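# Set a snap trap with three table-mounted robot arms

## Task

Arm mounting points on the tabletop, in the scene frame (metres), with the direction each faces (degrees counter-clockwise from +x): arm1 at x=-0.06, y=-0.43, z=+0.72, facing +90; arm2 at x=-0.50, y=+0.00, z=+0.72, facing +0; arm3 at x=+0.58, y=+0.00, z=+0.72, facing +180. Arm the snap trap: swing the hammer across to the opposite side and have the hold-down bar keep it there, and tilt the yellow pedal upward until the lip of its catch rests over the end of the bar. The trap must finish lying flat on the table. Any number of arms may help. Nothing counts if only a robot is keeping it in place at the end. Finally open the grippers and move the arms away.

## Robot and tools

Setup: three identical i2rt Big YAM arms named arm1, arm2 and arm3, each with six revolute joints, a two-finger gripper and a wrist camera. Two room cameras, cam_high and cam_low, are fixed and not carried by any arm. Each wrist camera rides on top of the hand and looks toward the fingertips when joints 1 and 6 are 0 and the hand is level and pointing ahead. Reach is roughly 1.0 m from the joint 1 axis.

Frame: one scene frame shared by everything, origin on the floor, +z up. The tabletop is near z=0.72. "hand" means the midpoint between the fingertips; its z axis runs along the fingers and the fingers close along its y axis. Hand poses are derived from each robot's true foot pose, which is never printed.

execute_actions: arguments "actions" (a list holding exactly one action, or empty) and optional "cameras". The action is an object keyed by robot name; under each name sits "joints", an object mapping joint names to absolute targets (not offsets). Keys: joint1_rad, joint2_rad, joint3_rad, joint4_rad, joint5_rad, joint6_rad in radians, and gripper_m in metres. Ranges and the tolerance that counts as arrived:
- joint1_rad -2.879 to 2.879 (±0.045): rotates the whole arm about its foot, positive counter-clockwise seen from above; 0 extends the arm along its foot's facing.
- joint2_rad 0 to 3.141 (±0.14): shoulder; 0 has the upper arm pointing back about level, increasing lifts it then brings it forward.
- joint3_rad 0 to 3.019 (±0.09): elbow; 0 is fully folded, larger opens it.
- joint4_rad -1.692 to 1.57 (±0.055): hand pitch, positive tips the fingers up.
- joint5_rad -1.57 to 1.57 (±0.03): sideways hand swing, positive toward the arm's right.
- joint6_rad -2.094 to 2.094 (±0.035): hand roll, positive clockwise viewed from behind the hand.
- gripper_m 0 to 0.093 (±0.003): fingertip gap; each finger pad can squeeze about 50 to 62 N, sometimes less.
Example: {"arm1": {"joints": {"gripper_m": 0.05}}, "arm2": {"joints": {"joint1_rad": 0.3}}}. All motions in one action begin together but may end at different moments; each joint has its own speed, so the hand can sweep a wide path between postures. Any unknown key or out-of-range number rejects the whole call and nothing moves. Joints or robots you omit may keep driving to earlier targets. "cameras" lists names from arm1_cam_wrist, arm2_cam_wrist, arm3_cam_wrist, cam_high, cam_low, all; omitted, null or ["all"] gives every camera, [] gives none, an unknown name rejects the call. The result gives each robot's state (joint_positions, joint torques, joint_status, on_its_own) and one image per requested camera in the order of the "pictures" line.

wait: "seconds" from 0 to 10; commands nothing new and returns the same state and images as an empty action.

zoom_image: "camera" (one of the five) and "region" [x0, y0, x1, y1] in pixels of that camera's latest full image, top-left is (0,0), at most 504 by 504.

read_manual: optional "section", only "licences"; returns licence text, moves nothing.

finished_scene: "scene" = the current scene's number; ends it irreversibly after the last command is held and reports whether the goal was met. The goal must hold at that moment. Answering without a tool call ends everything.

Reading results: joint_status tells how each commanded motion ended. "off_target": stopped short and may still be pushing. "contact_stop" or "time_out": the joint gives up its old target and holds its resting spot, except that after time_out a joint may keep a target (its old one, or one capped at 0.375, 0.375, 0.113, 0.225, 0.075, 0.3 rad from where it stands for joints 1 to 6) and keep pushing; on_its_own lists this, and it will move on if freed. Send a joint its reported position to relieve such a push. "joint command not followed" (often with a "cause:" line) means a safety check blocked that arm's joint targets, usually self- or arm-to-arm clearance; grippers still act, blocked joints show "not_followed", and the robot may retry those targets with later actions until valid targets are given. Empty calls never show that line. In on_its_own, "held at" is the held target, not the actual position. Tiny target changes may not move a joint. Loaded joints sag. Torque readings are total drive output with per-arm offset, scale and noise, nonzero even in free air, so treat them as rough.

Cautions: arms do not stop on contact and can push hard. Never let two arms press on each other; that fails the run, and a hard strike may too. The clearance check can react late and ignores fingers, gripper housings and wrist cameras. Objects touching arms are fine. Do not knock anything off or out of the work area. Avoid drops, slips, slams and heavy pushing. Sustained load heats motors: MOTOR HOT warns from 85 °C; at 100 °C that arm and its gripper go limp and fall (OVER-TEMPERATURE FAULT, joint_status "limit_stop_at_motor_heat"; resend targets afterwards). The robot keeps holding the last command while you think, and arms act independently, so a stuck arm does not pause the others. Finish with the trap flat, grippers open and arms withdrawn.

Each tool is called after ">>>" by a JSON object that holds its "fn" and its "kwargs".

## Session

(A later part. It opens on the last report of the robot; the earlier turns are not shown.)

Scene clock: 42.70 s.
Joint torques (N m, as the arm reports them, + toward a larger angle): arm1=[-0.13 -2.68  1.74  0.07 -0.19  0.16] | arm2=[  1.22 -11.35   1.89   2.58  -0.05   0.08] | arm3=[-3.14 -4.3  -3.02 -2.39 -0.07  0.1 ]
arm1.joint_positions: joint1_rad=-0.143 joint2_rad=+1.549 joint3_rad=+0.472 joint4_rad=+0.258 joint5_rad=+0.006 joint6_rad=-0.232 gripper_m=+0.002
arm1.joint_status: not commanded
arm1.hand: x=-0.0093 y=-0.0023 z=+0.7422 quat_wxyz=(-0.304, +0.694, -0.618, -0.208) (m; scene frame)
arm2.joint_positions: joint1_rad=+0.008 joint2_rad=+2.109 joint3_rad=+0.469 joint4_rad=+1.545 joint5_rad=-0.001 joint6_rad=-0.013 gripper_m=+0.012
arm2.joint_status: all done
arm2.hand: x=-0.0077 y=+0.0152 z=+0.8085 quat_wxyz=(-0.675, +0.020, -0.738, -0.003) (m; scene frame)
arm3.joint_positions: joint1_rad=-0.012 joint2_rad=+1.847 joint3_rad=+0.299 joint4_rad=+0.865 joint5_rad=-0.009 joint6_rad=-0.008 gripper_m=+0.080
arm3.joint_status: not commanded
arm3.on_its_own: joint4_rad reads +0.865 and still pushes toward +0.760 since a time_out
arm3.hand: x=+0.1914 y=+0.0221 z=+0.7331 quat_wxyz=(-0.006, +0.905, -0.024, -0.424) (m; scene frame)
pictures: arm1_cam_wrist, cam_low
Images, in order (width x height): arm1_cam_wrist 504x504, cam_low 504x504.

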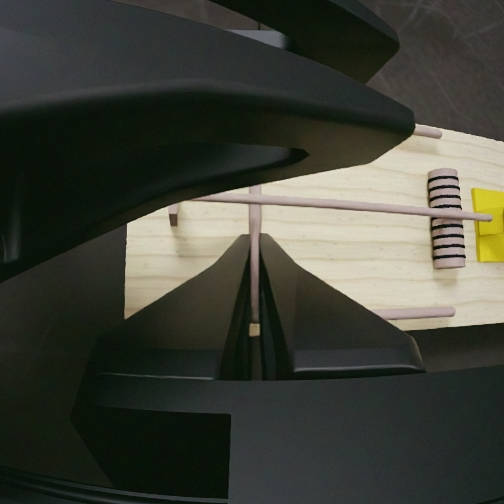

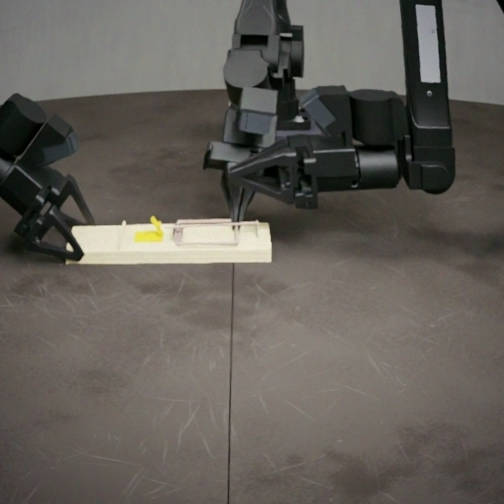

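>>> {"fn": "execute_actions", "kwargs": {"actions": [{"arm3":{"joints":{"joint2_rad":1.84,"joint3_rad":0.30,"joint4_rad":0.88,"gripper_m":0.093}},"arm2":{"joints":{"joint2_rad":1.9,"joint3_rad":0.15}}}], "cameras": []}}

>>> {"fn": "execute_actions", "kwargs": {"actions": [{"arm3":{"joints":{"joint2_rad":1.6,"joint3_rad":0.45,"joint4_rad":0.45}},"arm2":{"joints":{"joint2_rad":0.6,"joint3_rad":0.6,"joint4_rad":0}}}], "cameras": []}}

>>> {"fn": "execute_actions", "kwargs": {"actions": [{"arm3":{"joints":{"joint1_rad":0.012,"joint2_rad":1.63,"joint3_rad":0.655,"joint4_rad":-0.02,"gripper_m":0}}}], "cameras": ["cam_low","arm3_cam_wrist"]}}

>>> {"fn": "zoom_image", "kwargs": {"camera": "cam_low", "region": [90, 170, 230, 270]}}

Scene clock: 44.00 s.
Joint torques (N m, as the arm reports them, + toward a larger angle): arm1=[ 0.39 -2.49  1.9  -0.11 -0.26  0.09] | arm2=[ 1.1  -6.96  0.11  2.62 -0.05  0.07] | arm3=[ -3.1  -10.49   1.41   2.87  -0.04   0.1 ]
arm1.joint_positions: joint1_rad=-0.143 joint2_rad=+1.549 joint3_rad=+0.472 joint4_rad=+0.258 joint5_rad=+0.006 joint6_rad=-0.232 gripper_m=+0.002
arm1.joint_status: not commanded
arm1.hand: x=-0.0092 y=-0.0023 z=+0.7422 quat_wxyz=(-0.304, +0.694, -0.618, -0.208) (m; scene frame)
arm2.joint_positions: joint1_rad=+0.008 joint2_rad=+1.899 joint3_rad=+0.151 joint4_rad=+1.545 joint5_rad=-0.001 joint6_rad=-0.013 gripper_m=+0.012
arm2.joint_status: all done
arm2.hand: x=-0.1187 y=+0.0120 z=+0.8328 quat_wxyz=(-0.634, +0.020, -0.773, -0.003) (m; scene frame)
arm3.joint_positions: joint1_rad=-0.013 joint2_rad=+1.847 joint3_rad=+0.300 joint4_rad=+0.857 joint5_rad=-0.010 joint6_rad=-0.008 gripper_m=+0.093
arm3.joint_status: all done
arm3.hand: x=+0.1921 y=+0.0220 z=+0.7321 quat_wxyz=(-0.006, +0.907, -0.024, -0.421) (m; scene frame)
pictures: none
No camera images: the call's "cameras" was empty. Leave "cameras" out to get every camera's image.

Scene clock: 45.83 s.
Joint torques (N m, as the arm reports them, + toward a larger angle): arm1=[ 0.62 -2.71  1.76  0.01 -0.27  0.11] | arm2=[ 1.35 -0.8  12.82  1.95 -0.07  0.09] | arm3=[-3.1  -9.35  4.81  1.22 -0.04  0.1 ]
arm1.joint_positions: joint1_rad=-0.143 joint2_rad=+1.549 joint3_rad=+0.472 joint4_rad=+0.258 joint5_rad=+0.006 joint6_rad=-0.232 gripper_m=+0.002
arm1.joint_status: not commanded
arm1.hand: x=-0.0092 y=-0.0023 z=+0.7422 quat_wxyz=(-0.304, +0.694, -0.618, -0.208) (m; scene frame)
arm2.joint_positions: joint1_rad=+0.008 joint2_rad=+0.597 joint3_rad=+0.567 joint4_rad=+0.010 joint5_rad=-0.001 joint6_rad=-0.013 gripper_m=+0.012
arm2.joint_status: all done
arm2.hand: x=-0.1281 y=+0.0147 z=+1.1746 quat_wxyz=(-0.702, +0.019, -0.712, -0.004) (m; scene frame)
arm3.joint_positions: joint1_rad=-0.013 joint2_rad=+1.587 joint3_rad=+0.446 joint4_rad=+0.467 joint5_rad=-0.010 joint6_rad=-0.008 gripper_m=+0.093
arm3.joint_status: all done
arm3.hand: x=+0.1336 y=+0.0265 z=+0.8007 quat_wxyz=(-0.006, +0.903, -0.024, -0.428) (m; scene frame)
pictures: none
No camera images: the call's "cameras" was empty. Leave "cameras" out to get every camera's image.

Scene clock: 47.03 s.
Joint torques (N m, as the arm reports them, + toward a larger angle): arm1=[ 0.69 -2.84  1.96  0.22 -0.17  0.21] | arm2=[ 1.13 -0.61 12.84  1.98 -0.06  0.09] | arm3=[ -0.94 -10.87   6.42   0.84  -0.04   0.1 ]
arm1.joint_positions: joint1_rad=-0.143 joint2_rad=+1.549 joint3_rad=+0.472 joint4_rad=+0.258 joint5_rad=+0.006 joint6_rad=-0.232 gripper_m=+0.002
arm1.joint_status: not commanded
arm1.hand: x=-0.0092 y=-0.0023 z=+0.7422 quat_wxyz=(-0.304, +0.694, -0.618, -0.208) (m; scene frame)
arm2.joint_positions: joint1_rad=+0.008 joint2_rad=+0.597 joint3_rad=+0.567 joint4_rad=+0.010 joint5_rad=-0.001 joint6_rad=-0.013 gripper_m=+0.012
arm2.joint_status: not commanded
arm2.hand: x=-0.1281 y=+0.0147 z=+1.1746 quat_wxyz=(-0.702, +0.019, -0.712, -0.004) (m; scene frame)
arm3.joint_positions: joint1_rad=+0.002 joint2_rad=+1.618 joint3_rad=+0.640 joint4_rad=-0.004 joint5_rad=-0.010 joint6_rad=-0.008 gripper_m=+0.001
arm3.joint_status: all done
arm3.hand: x=+0.1229 y=+0.0199 z=+0.7775 quat_wxyz=(+0.002, +0.958, -0.018, -0.285) (m; scene frame)
pictures: arm3_cam_wrist, cam_low
Images, in order (width x height): arm3_cam_wrist 504x504, cam_low 504x504.

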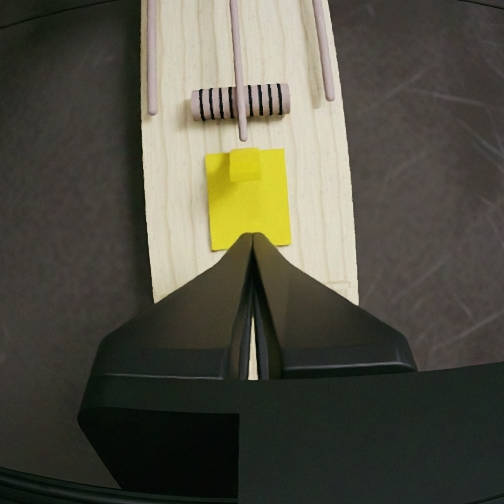

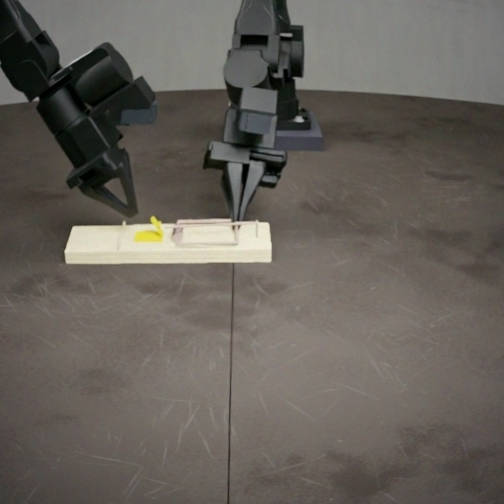

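Region (90, 170, 230, 270) of cam_low's 504x504 image, scaled by 3.600, with more detail than that image has; it fills the top 360 rows of this view, and the rest is white.

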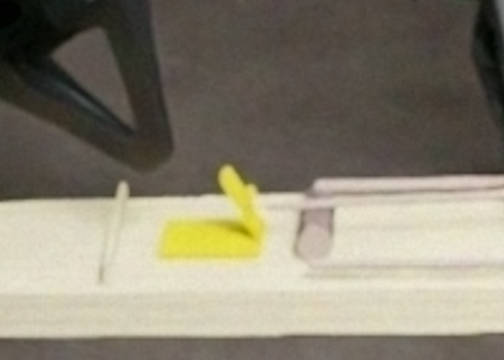

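>>> {"fn": "execute_actions", "kwargs": {"actions": [{"arm3":{"joints":{"joint1_rad":0.018,"joint2_rad":1.695,"joint3_rad":0.693,"joint4_rad":0.04}}}], "cameras": ["cam_low"]}}

>>> {"fn": "zoom_image", "kwargs": {"camera": "cam_low", "region": [90, 170, 230, 270]}}

Scene clock: 47.87 s.
Joint torques (N m, as the arm reports them, + toward a larger angle): arm1=[ 0.19 -1.99  1.77  0.18 -0.24  0.14] | arm2=[ 1.39 -0.75 12.71  1.99 -0.05  0.08] | arm3=[ -0.76 -11.04   7.64   2.46  -0.04   0.1 ]
arm1.joint_positions: joint1_rad=-0.143 joint2_rad=+1.549 joint3_rad=+0.472 joint4_rad=+0.258 joint5_rad=+0.006 joint6_rad=-0.232 gripper_m=+0.002
arm1.joint_status: not commanded
arm1.hand: x=-0.0092 y=-0.0023 z=+0.7422 quat_wxyz=(-0.304, +0.694, -0.618, -0.208) (m; scene frame)
arm2.joint_positions: joint1_rad=+0.008 joint2_rad=+0.597 joint3_rad=+0.567 joint4_rad=+0.010 joint5_rad=-0.001 joint6_rad=-0.013 gripper_m=+0.012
arm2.joint_status: not commanded
arm2.hand: x=-0.1281 y=+0.0147 z=+1.1746 quat_wxyz=(-0.702, +0.019, -0.712, -0.004) (m; scene frame)
arm3.joint_positions: joint1_rad=+0.006 joint2_rad=+1.680 joint3_rad=+0.659 joint4_rad=+0.018 joint5_rad=-0.010 joint6_rad=-0.008 gripper_m=+0.001
arm3.joint_status: all done
arm3.hand: x=+0.1181 y=+0.0182 z=+0.7598 quat_wxyz=(+0.002, +0.961, -0.017, -0.275) (m; scene frame)
pictures: cam_low
Images, in order (width x height): cam_low 504x504.

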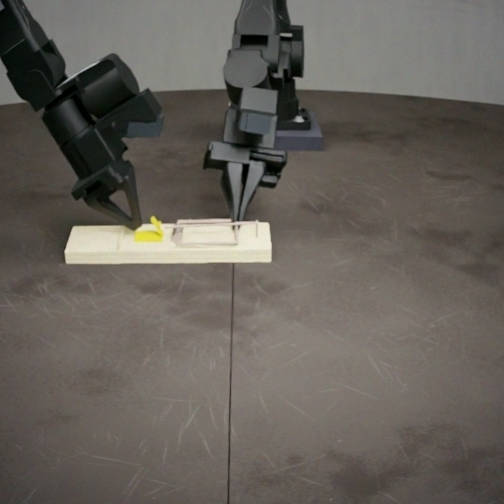

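Region (90, 170, 230, 270) of cam_low's 504x504 image, scaled by 3.600, with more detail than that image has; it fills the top 360 rows of this view, and the rest is white.

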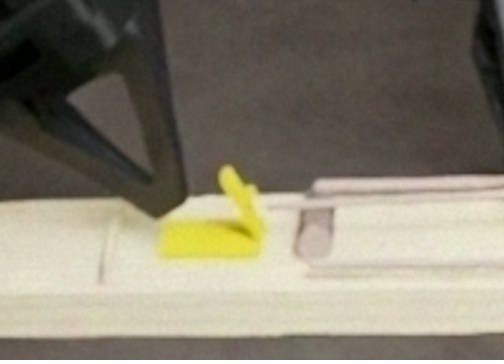

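>>> {"fn": "execute_actions", "kwargs": {"actions": [{"arm3":{"joints":{"joint2_rad":1.715,"joint3_rad":0.735}}}], "cameras": ["cam_low"]}}

>>> {"fn": "zoom_image", "kwargs": {"camera": "cam_low", "region": [90, 170, 230, 270]}}

Scene clock: 48.60 s.
Joint torques (N m, as the arm reports them, + toward a larger angle): arm1=[ 0.92 -2.71  1.58  0.01 -0.28  0.18] | arm2=[ 1.43 -0.72 12.75  1.98 -0.05  0.09] | arm3=[ -0.77 -10.82   7.49   2.35  -0.04   0.09]
arm1.joint_positions: joint1_rad=-0.143 joint2_rad=+1.549 joint3_rad=+0.472 joint4_rad=+0.258 joint5_rad=+0.006 joint6_rad=-0.232 gripper_m=+0.002
arm1.joint_status: not commanded
arm1.hand: x=-0.0092 y=-0.0023 z=+0.7422 quat_wxyz=(-0.304, +0.694, -0.618, -0.208) (m; scene frame)
arm2.joint_positions: joint1_rad=+0.008 joint2_rad=+0.597 joint3_rad=+0.567 joint4_rad=+0.010 joint5_rad=-0.001 joint6_rad=-0.013 gripper_m=+0.012
arm2.joint_status: not commanded
arm2.hand: x=-0.1281 y=+0.0147 z=+1.1746 quat_wxyz=(-0.702, +0.019, -0.712, -0.004) (m; scene frame)
arm3.joint_positions: joint1_rad=+0.006 joint2_rad=+1.694 joint3_rad=+0.704 joint4_rad=+0.021 joint5_rad=-0.010 joint6_rad=-0.008 gripper_m=+0.001
arm3.joint_status: all done
arm3.hand: x=+0.0961 y=+0.0192 z=+0.7691 quat_wxyz=(+0.002, +0.957, -0.017, -0.291) (m; scene frame)
pictures: cam_low
Images, in order (width x height): cam_low 504x504.

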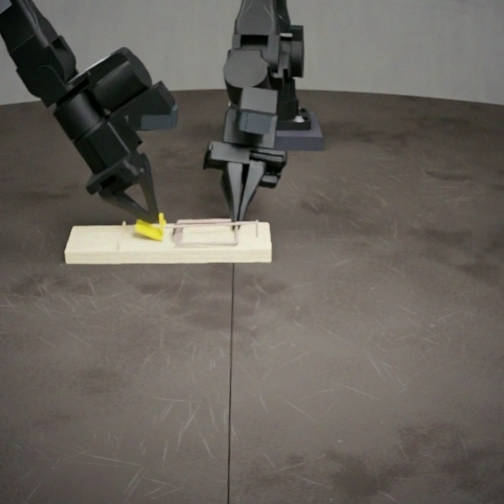

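Region (90, 170, 230, 270) of cam_low's 504x504 image, scaled by 3.600, with more detail than that image has; it fills the top 360 rows of this view, and the rest is white.

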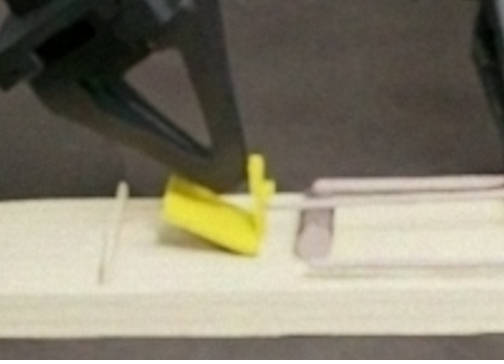

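A bit further.

>>> {"fn": "execute_actions", "kwargs": {"actions": [{"arm3":{"joints":{"joint4_rad":0.062}}}], "cameras": ["cam_low","arm3_cam_wrist"]}}

>>> {"fn": "zoom_image", "kwargs": {"camera": "cam_low", "region": [120, 195, 200, 255]}}

Scene clock: 49.20 s.
Joint torques (N m, as the arm reports them, + toward a larger angle): arm1=[ 1.15 -2.82  1.52  0.18 -0.23  0.13] | arm2=[ 1.35 -0.55 12.86  1.98 -0.04  0.08] | arm3=[ -0.78 -11.23   7.58   2.65  -0.04   0.1 ]
arm1.joint_positions: joint1_rad=-0.143 joint2_rad=+1.549 joint3_rad=+0.472 joint4_rad=+0.258 joint5_rad=+0.006 joint6_rad=-0.232 gripper_m=+0.002
arm1.joint_status: not commanded
arm1.hand: x=-0.0092 y=-0.0023 z=+0.7422 quat_wxyz=(-0.304, +0.694, -0.618, -0.208) (m; scene frame)
arm2.joint_positions: joint1_rad=+0.008 joint2_rad=+0.597 joint3_rad=+0.567 joint4_rad=+0.010 joint5_rad=-0.001 joint6_rad=-0.013 gripper_m=+0.012
arm2.joint_status: not commanded
arm2.hand: x=-0.1281 y=+0.0147 z=+1.1746 quat_wxyz=(-0.702, +0.019, -0.712, -0.004) (m; scene frame)
arm3.joint_positions: joint1_rad=+0.006 joint2_rad=+1.694 joint3_rad=+0.704 joint4_rad=+0.035 joint5_rad=-0.010 joint6_rad=-0.008 gripper_m=+0.001
arm3.joint_status: all done
arm3.hand: x=+0.0931 y=+0.0194 z=+0.7711 quat_wxyz=(+0.002, +0.954, -0.017, -0.298) (m; scene frame)
pictures: arm3_cam_wrist, cam_low
Images, in order (width x height): arm3_cam_wrist 504x504, cam_low 504x504.

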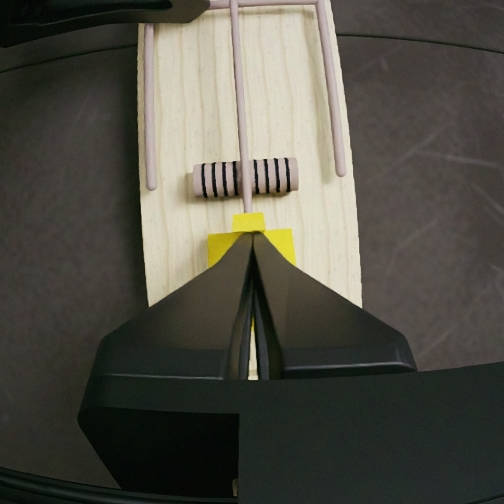

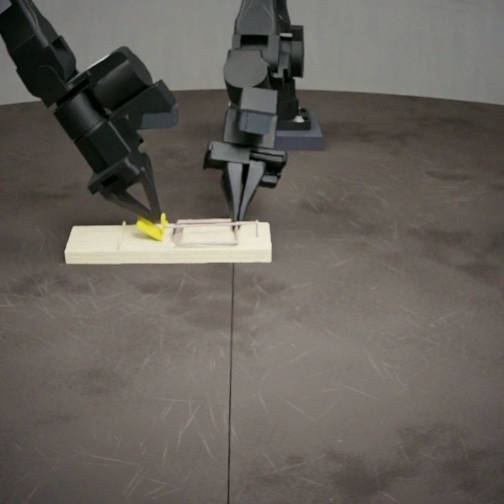

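Region (120, 195, 200, 255) of cam_low's 504x504 image, scaled by 6.300, with more detail than that image has; it fills the top 378 rows of this view, and the rest is white.

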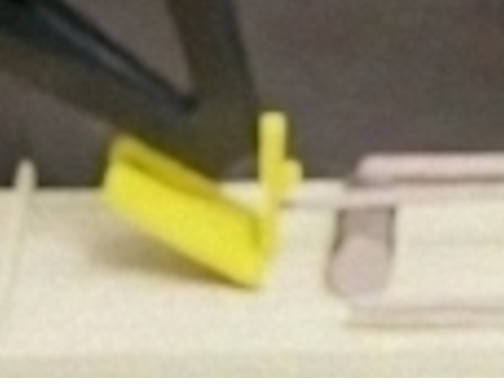

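Now ease arm1 up.

>>> {"fn": "execute_actions", "kwargs": {"actions": [{"arm1":{"joints":{"joint2_rad":1.55,"joint3_rad":0.47,"joint4_rad":0.27}}}], "cameras": ["cam_low"]}}

>>> {"fn": "zoom_image", "kwargs": {"camera": "cam_low", "region": [120, 185, 280, 265]}}

Scene clock: 49.90 s.
Joint torques (N m, as the arm reports them, + toward a larger angle): arm1=[ 0.89 -8.48  5.31  1.51 -0.1   0.14] | arm2=[ 1.34 -0.45 12.83  1.97 -0.06  0.08] | arm3=[ -0.71 -11.29   7.58   2.56  -0.04   0.1 ]
arm1.joint_positions: joint1_rad=-0.143 joint2_rad=+1.527 joint3_rad=+0.472 joint4_rad=+0.270 joint5_rad=+0.002 joint6_rad=-0.230 gripper_m=+0.002
arm1.joint_status: all done
arm1.hand: x=-0.0096 y=+0.0026 z=+0.7529 quat_wxyz=(-0.316, +0.690, -0.614, -0.219) (m; scene frame)
arm2.joint_positions: joint1_rad=+0.008 joint2_rad=+0.597 joint3_rad=+0.567 joint4_rad=+0.010 joint5_rad=-0.001 joint6_rad=-0.013 gripper_m=+0.012
arm2.joint_status: not commanded
arm2.hand: x=-0.1281 y=+0.0147 z=+1.1746 quat_wxyz=(-0.702, +0.019, -0.712, -0.004) (m; scene frame)
arm3.joint_positions: joint1_rad=+0.006 joint2_rad=+1.694 joint3_rad=+0.704 joint4_rad=+0.037 joint5_rad=-0.010 joint6_rad=-0.008 gripper_m=+0.001
arm3.joint_status: not commanded
arm3.hand: x=+0.0928 y=+0.0194 z=+0.7712 quat_wxyz=(+0.002, +0.954, -0.017, -0.299) (m; scene frame)
pictures: cam_low
Images, in order (width x height): cam_low 504x504.

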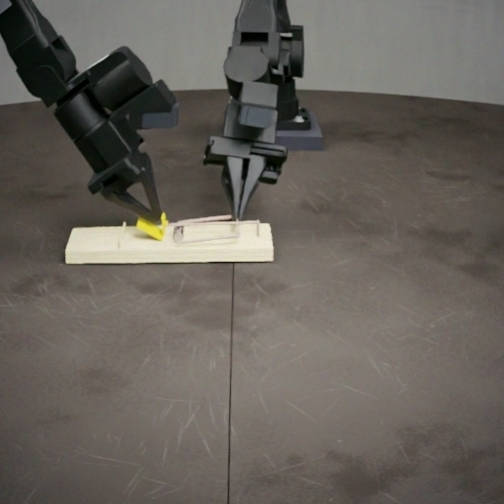

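Region (120, 185, 280, 265) of cam_low's 504x504 image, scaled by 3.150, with more detail than that image has.

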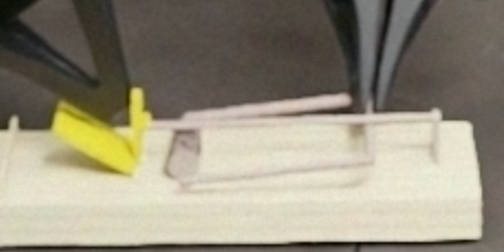

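>>> {"fn": "execute_actions", "kwargs": {"actions": [{"arm1":{"joints":{"joint2_rad":1.53,"gripper_m":0.02}},"arm3":{"joints":{"joint2_rad":1.63,"joint4_rad":-0.02}}}], "cameras": ["cam_low"]}}

>>> {"fn": "execute_actions", "kwargs": {"actions": [{"arm1":{"joints":{"joint2_rad":1.35,"joint4_rad":0.1}},"arm3":{"joints":{"joint2_rad":1.2}}}], "cameras": []}}

>>> {"fn": "execute_actions", "kwargs": {"actions": [{"arm1":{"joints":{"joint2_rad":0.8,"joint4_rad":-0.5}},"arm3":{"joints":{"joint2_rad":0.8,"joint4_rad":-0.8}}}], "cameras": ["cam_low"]}}

Scene clock: 50.90 s.
Joint torques (N m, as the arm reports them, + toward a larger angle): arm1=[  1.55 -10.12   5.3    1.53  -0.06   0.1 ] | arm2=[ 1.35 -0.59 12.81  1.93 -0.06  0.07] | arm3=[ -0.75 -12.68   7.8    0.87  -0.04   0.1 ]
arm1.joint_positions: joint1_rad=-0.143 joint2_rad=+1.527 joint3_rad=+0.472 joint4_rad=+0.270 joint5_rad=+0.002 joint6_rad=-0.228 gripper_m=+0.020
arm1.joint_status: all done
arm1.hand: x=-0.0096 y=+0.0024 z=+0.7528 quat_wxyz=(-0.315, +0.689, -0.614, -0.219) (m; scene frame)
arm2.joint_positions: joint1_rad=+0.008 joint2_rad=+0.597 joint3_rad=+0.567 joint4_rad=+0.010 joint5_rad=-0.001 joint6_rad=-0.013 gripper_m=+0.012
arm2.joint_status: not commanded
arm2.hand: x=-0.1281 y=+0.0147 z=+1.1746 quat_wxyz=(-0.702, +0.019, -0.712, -0.004) (m; scene frame)
arm3.joint_positions: joint1_rad=+0.006 joint2_rad=+1.636 joint3_rad=+0.704 joint4_rad=-0.003 joint5_rad=-0.010 joint6_rad=-0.008 gripper_m=+0.001
arm3.joint_status: all done
arm3.hand: x=+0.0923 y=+0.0196 z=+0.7926 quat_wxyz=(+0.002, +0.951, -0.017, -0.307) (m; scene frame)
pictures: cam_low
Images, in order (width x height): cam_low 504x504.

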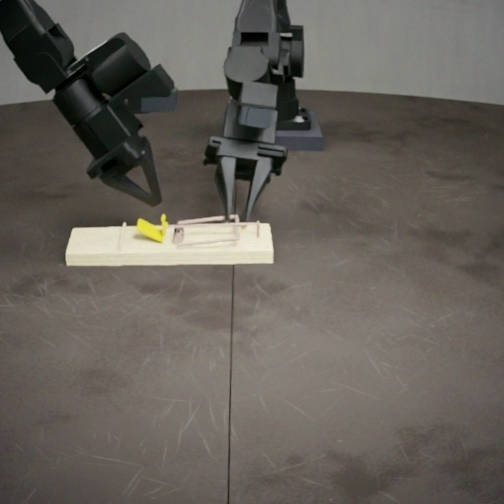

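Scene clock: 52.13 s.
Joint torques (N m, as the arm reports them, + toward a larger angle): arm1=[ 1.1  -7.75  6.49  1.21 -0.16  0.18] | arm2=[ 1.39 -0.75 12.78  1.95 -0.05  0.08] | arm3=[-0.79 -7.85 10.56  1.54 -0.04  0.1 ]
arm1.joint_positions: joint1_rad=-0.143 joint2_rad=+1.340 joint3_rad=+0.472 joint4_rad=+0.115 joint5_rad=+0.002 joint6_rad=-0.228 gripper_m=+0.020
arm1.joint_status: all done
arm1.hand: x=-0.0107 y=-0.0053 z=+0.8025 quat_wxyz=(-0.328, +0.684, -0.610, -0.228) (m; scene frame)
arm2.joint_positions: joint1_rad=+0.008 joint2_rad=+0.597 joint3_rad=+0.567 joint4_rad=+0.010 joint5_rad=-0.001 joint6_rad=-0.013 gripper_m=+0.012
arm2.joint_status: not commanded
arm2.hand: x=-0.1281 y=+0.0147 z=+1.1746 quat_wxyz=(-0.702, +0.019, -0.712, -0.004) (m; scene frame)
arm3.joint_positions: joint1_rad=+0.006 joint2_rad=+1.185 joint3_rad=+0.704 joint4_rad=-0.009 joint5_rad=-0.010 joint6_rad=-0.008 gripper_m=+0.001
arm3.joint_status: all done
arm3.hand: x=+0.0800 y=+0.0223 z=+1.0075 quat_wxyz=(-0.005, +0.860, -0.015, -0.510) (m; scene frame)
pictures: none
No camera images: the call's "cameras" was empty. Leave "cameras" out to get every camera's image.

Scene clock: 53.53 s.
Joint torques (N m, as the arm reports them, + toward a larger angle): arm1=[ 0.9  -3.09  9.38  1.04 -0.07  0.06] | arm2=[ 1.4  -0.61 12.83  1.92 -0.05  0.08] | arm3=[-0.87 -3.78 11.37  1.   -0.04  0.1 ]
arm1.joint_positions: joint1_rad=-0.143 joint2_rad=+0.798 joint3_rad=+0.472 joint4_rad=-0.485 joint5_rad=+0.002 joint6_rad=-0.228 gripper_m=+0.020
arm1.joint_status: all done
arm1.hand: x=-0.0213 y=-0.0955 z=+0.8952 quat_wxyz=(-0.305, +0.693, -0.618, -0.212) (m; scene frame)
arm2.joint_positions: joint1_rad=+0.008 joint2_rad=+0.597 joint3_rad=+0.567 joint4_rad=+0.010 joint5_rad=-0.001 joint6_rad=-0.013 gripper_m=+0.012
arm2.joint_status: not commanded
arm2.hand: x=-0.1281 y=+0.0147 z=+1.1746 quat_wxyz=(-0.702, +0.019, -0.712, -0.004) (m; scene frame)
arm3.joint_positions: joint1_rad=+0.006 joint2_rad=+0.788 joint3_rad=+0.704 joint4_rad=-0.783 joint5_rad=-0.010 joint6_rad=-0.008 gripper_m=+0.001
arm3.joint_status: all done
arm3.hand: x=+0.2351 y=+0.0158 z=+1.0221 quat_wxyz=(+0.001, +0.941, -0.016, -0.339) (m; scene frame)
pictures: cam_low
Images, in order (width x height): cam_low 504x504.

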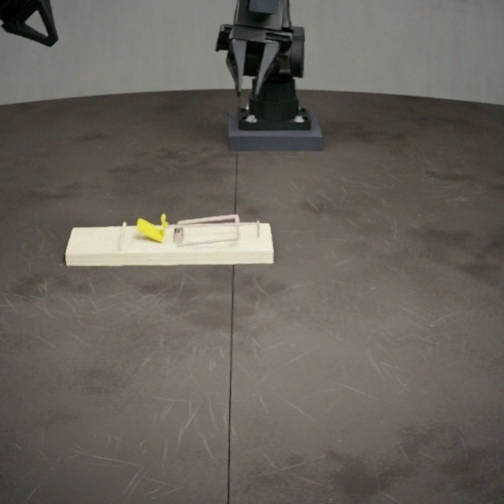

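>>> {"fn": "finished_scene", "kwargs": {"scene": 1}}

The scene is finished: the task was done.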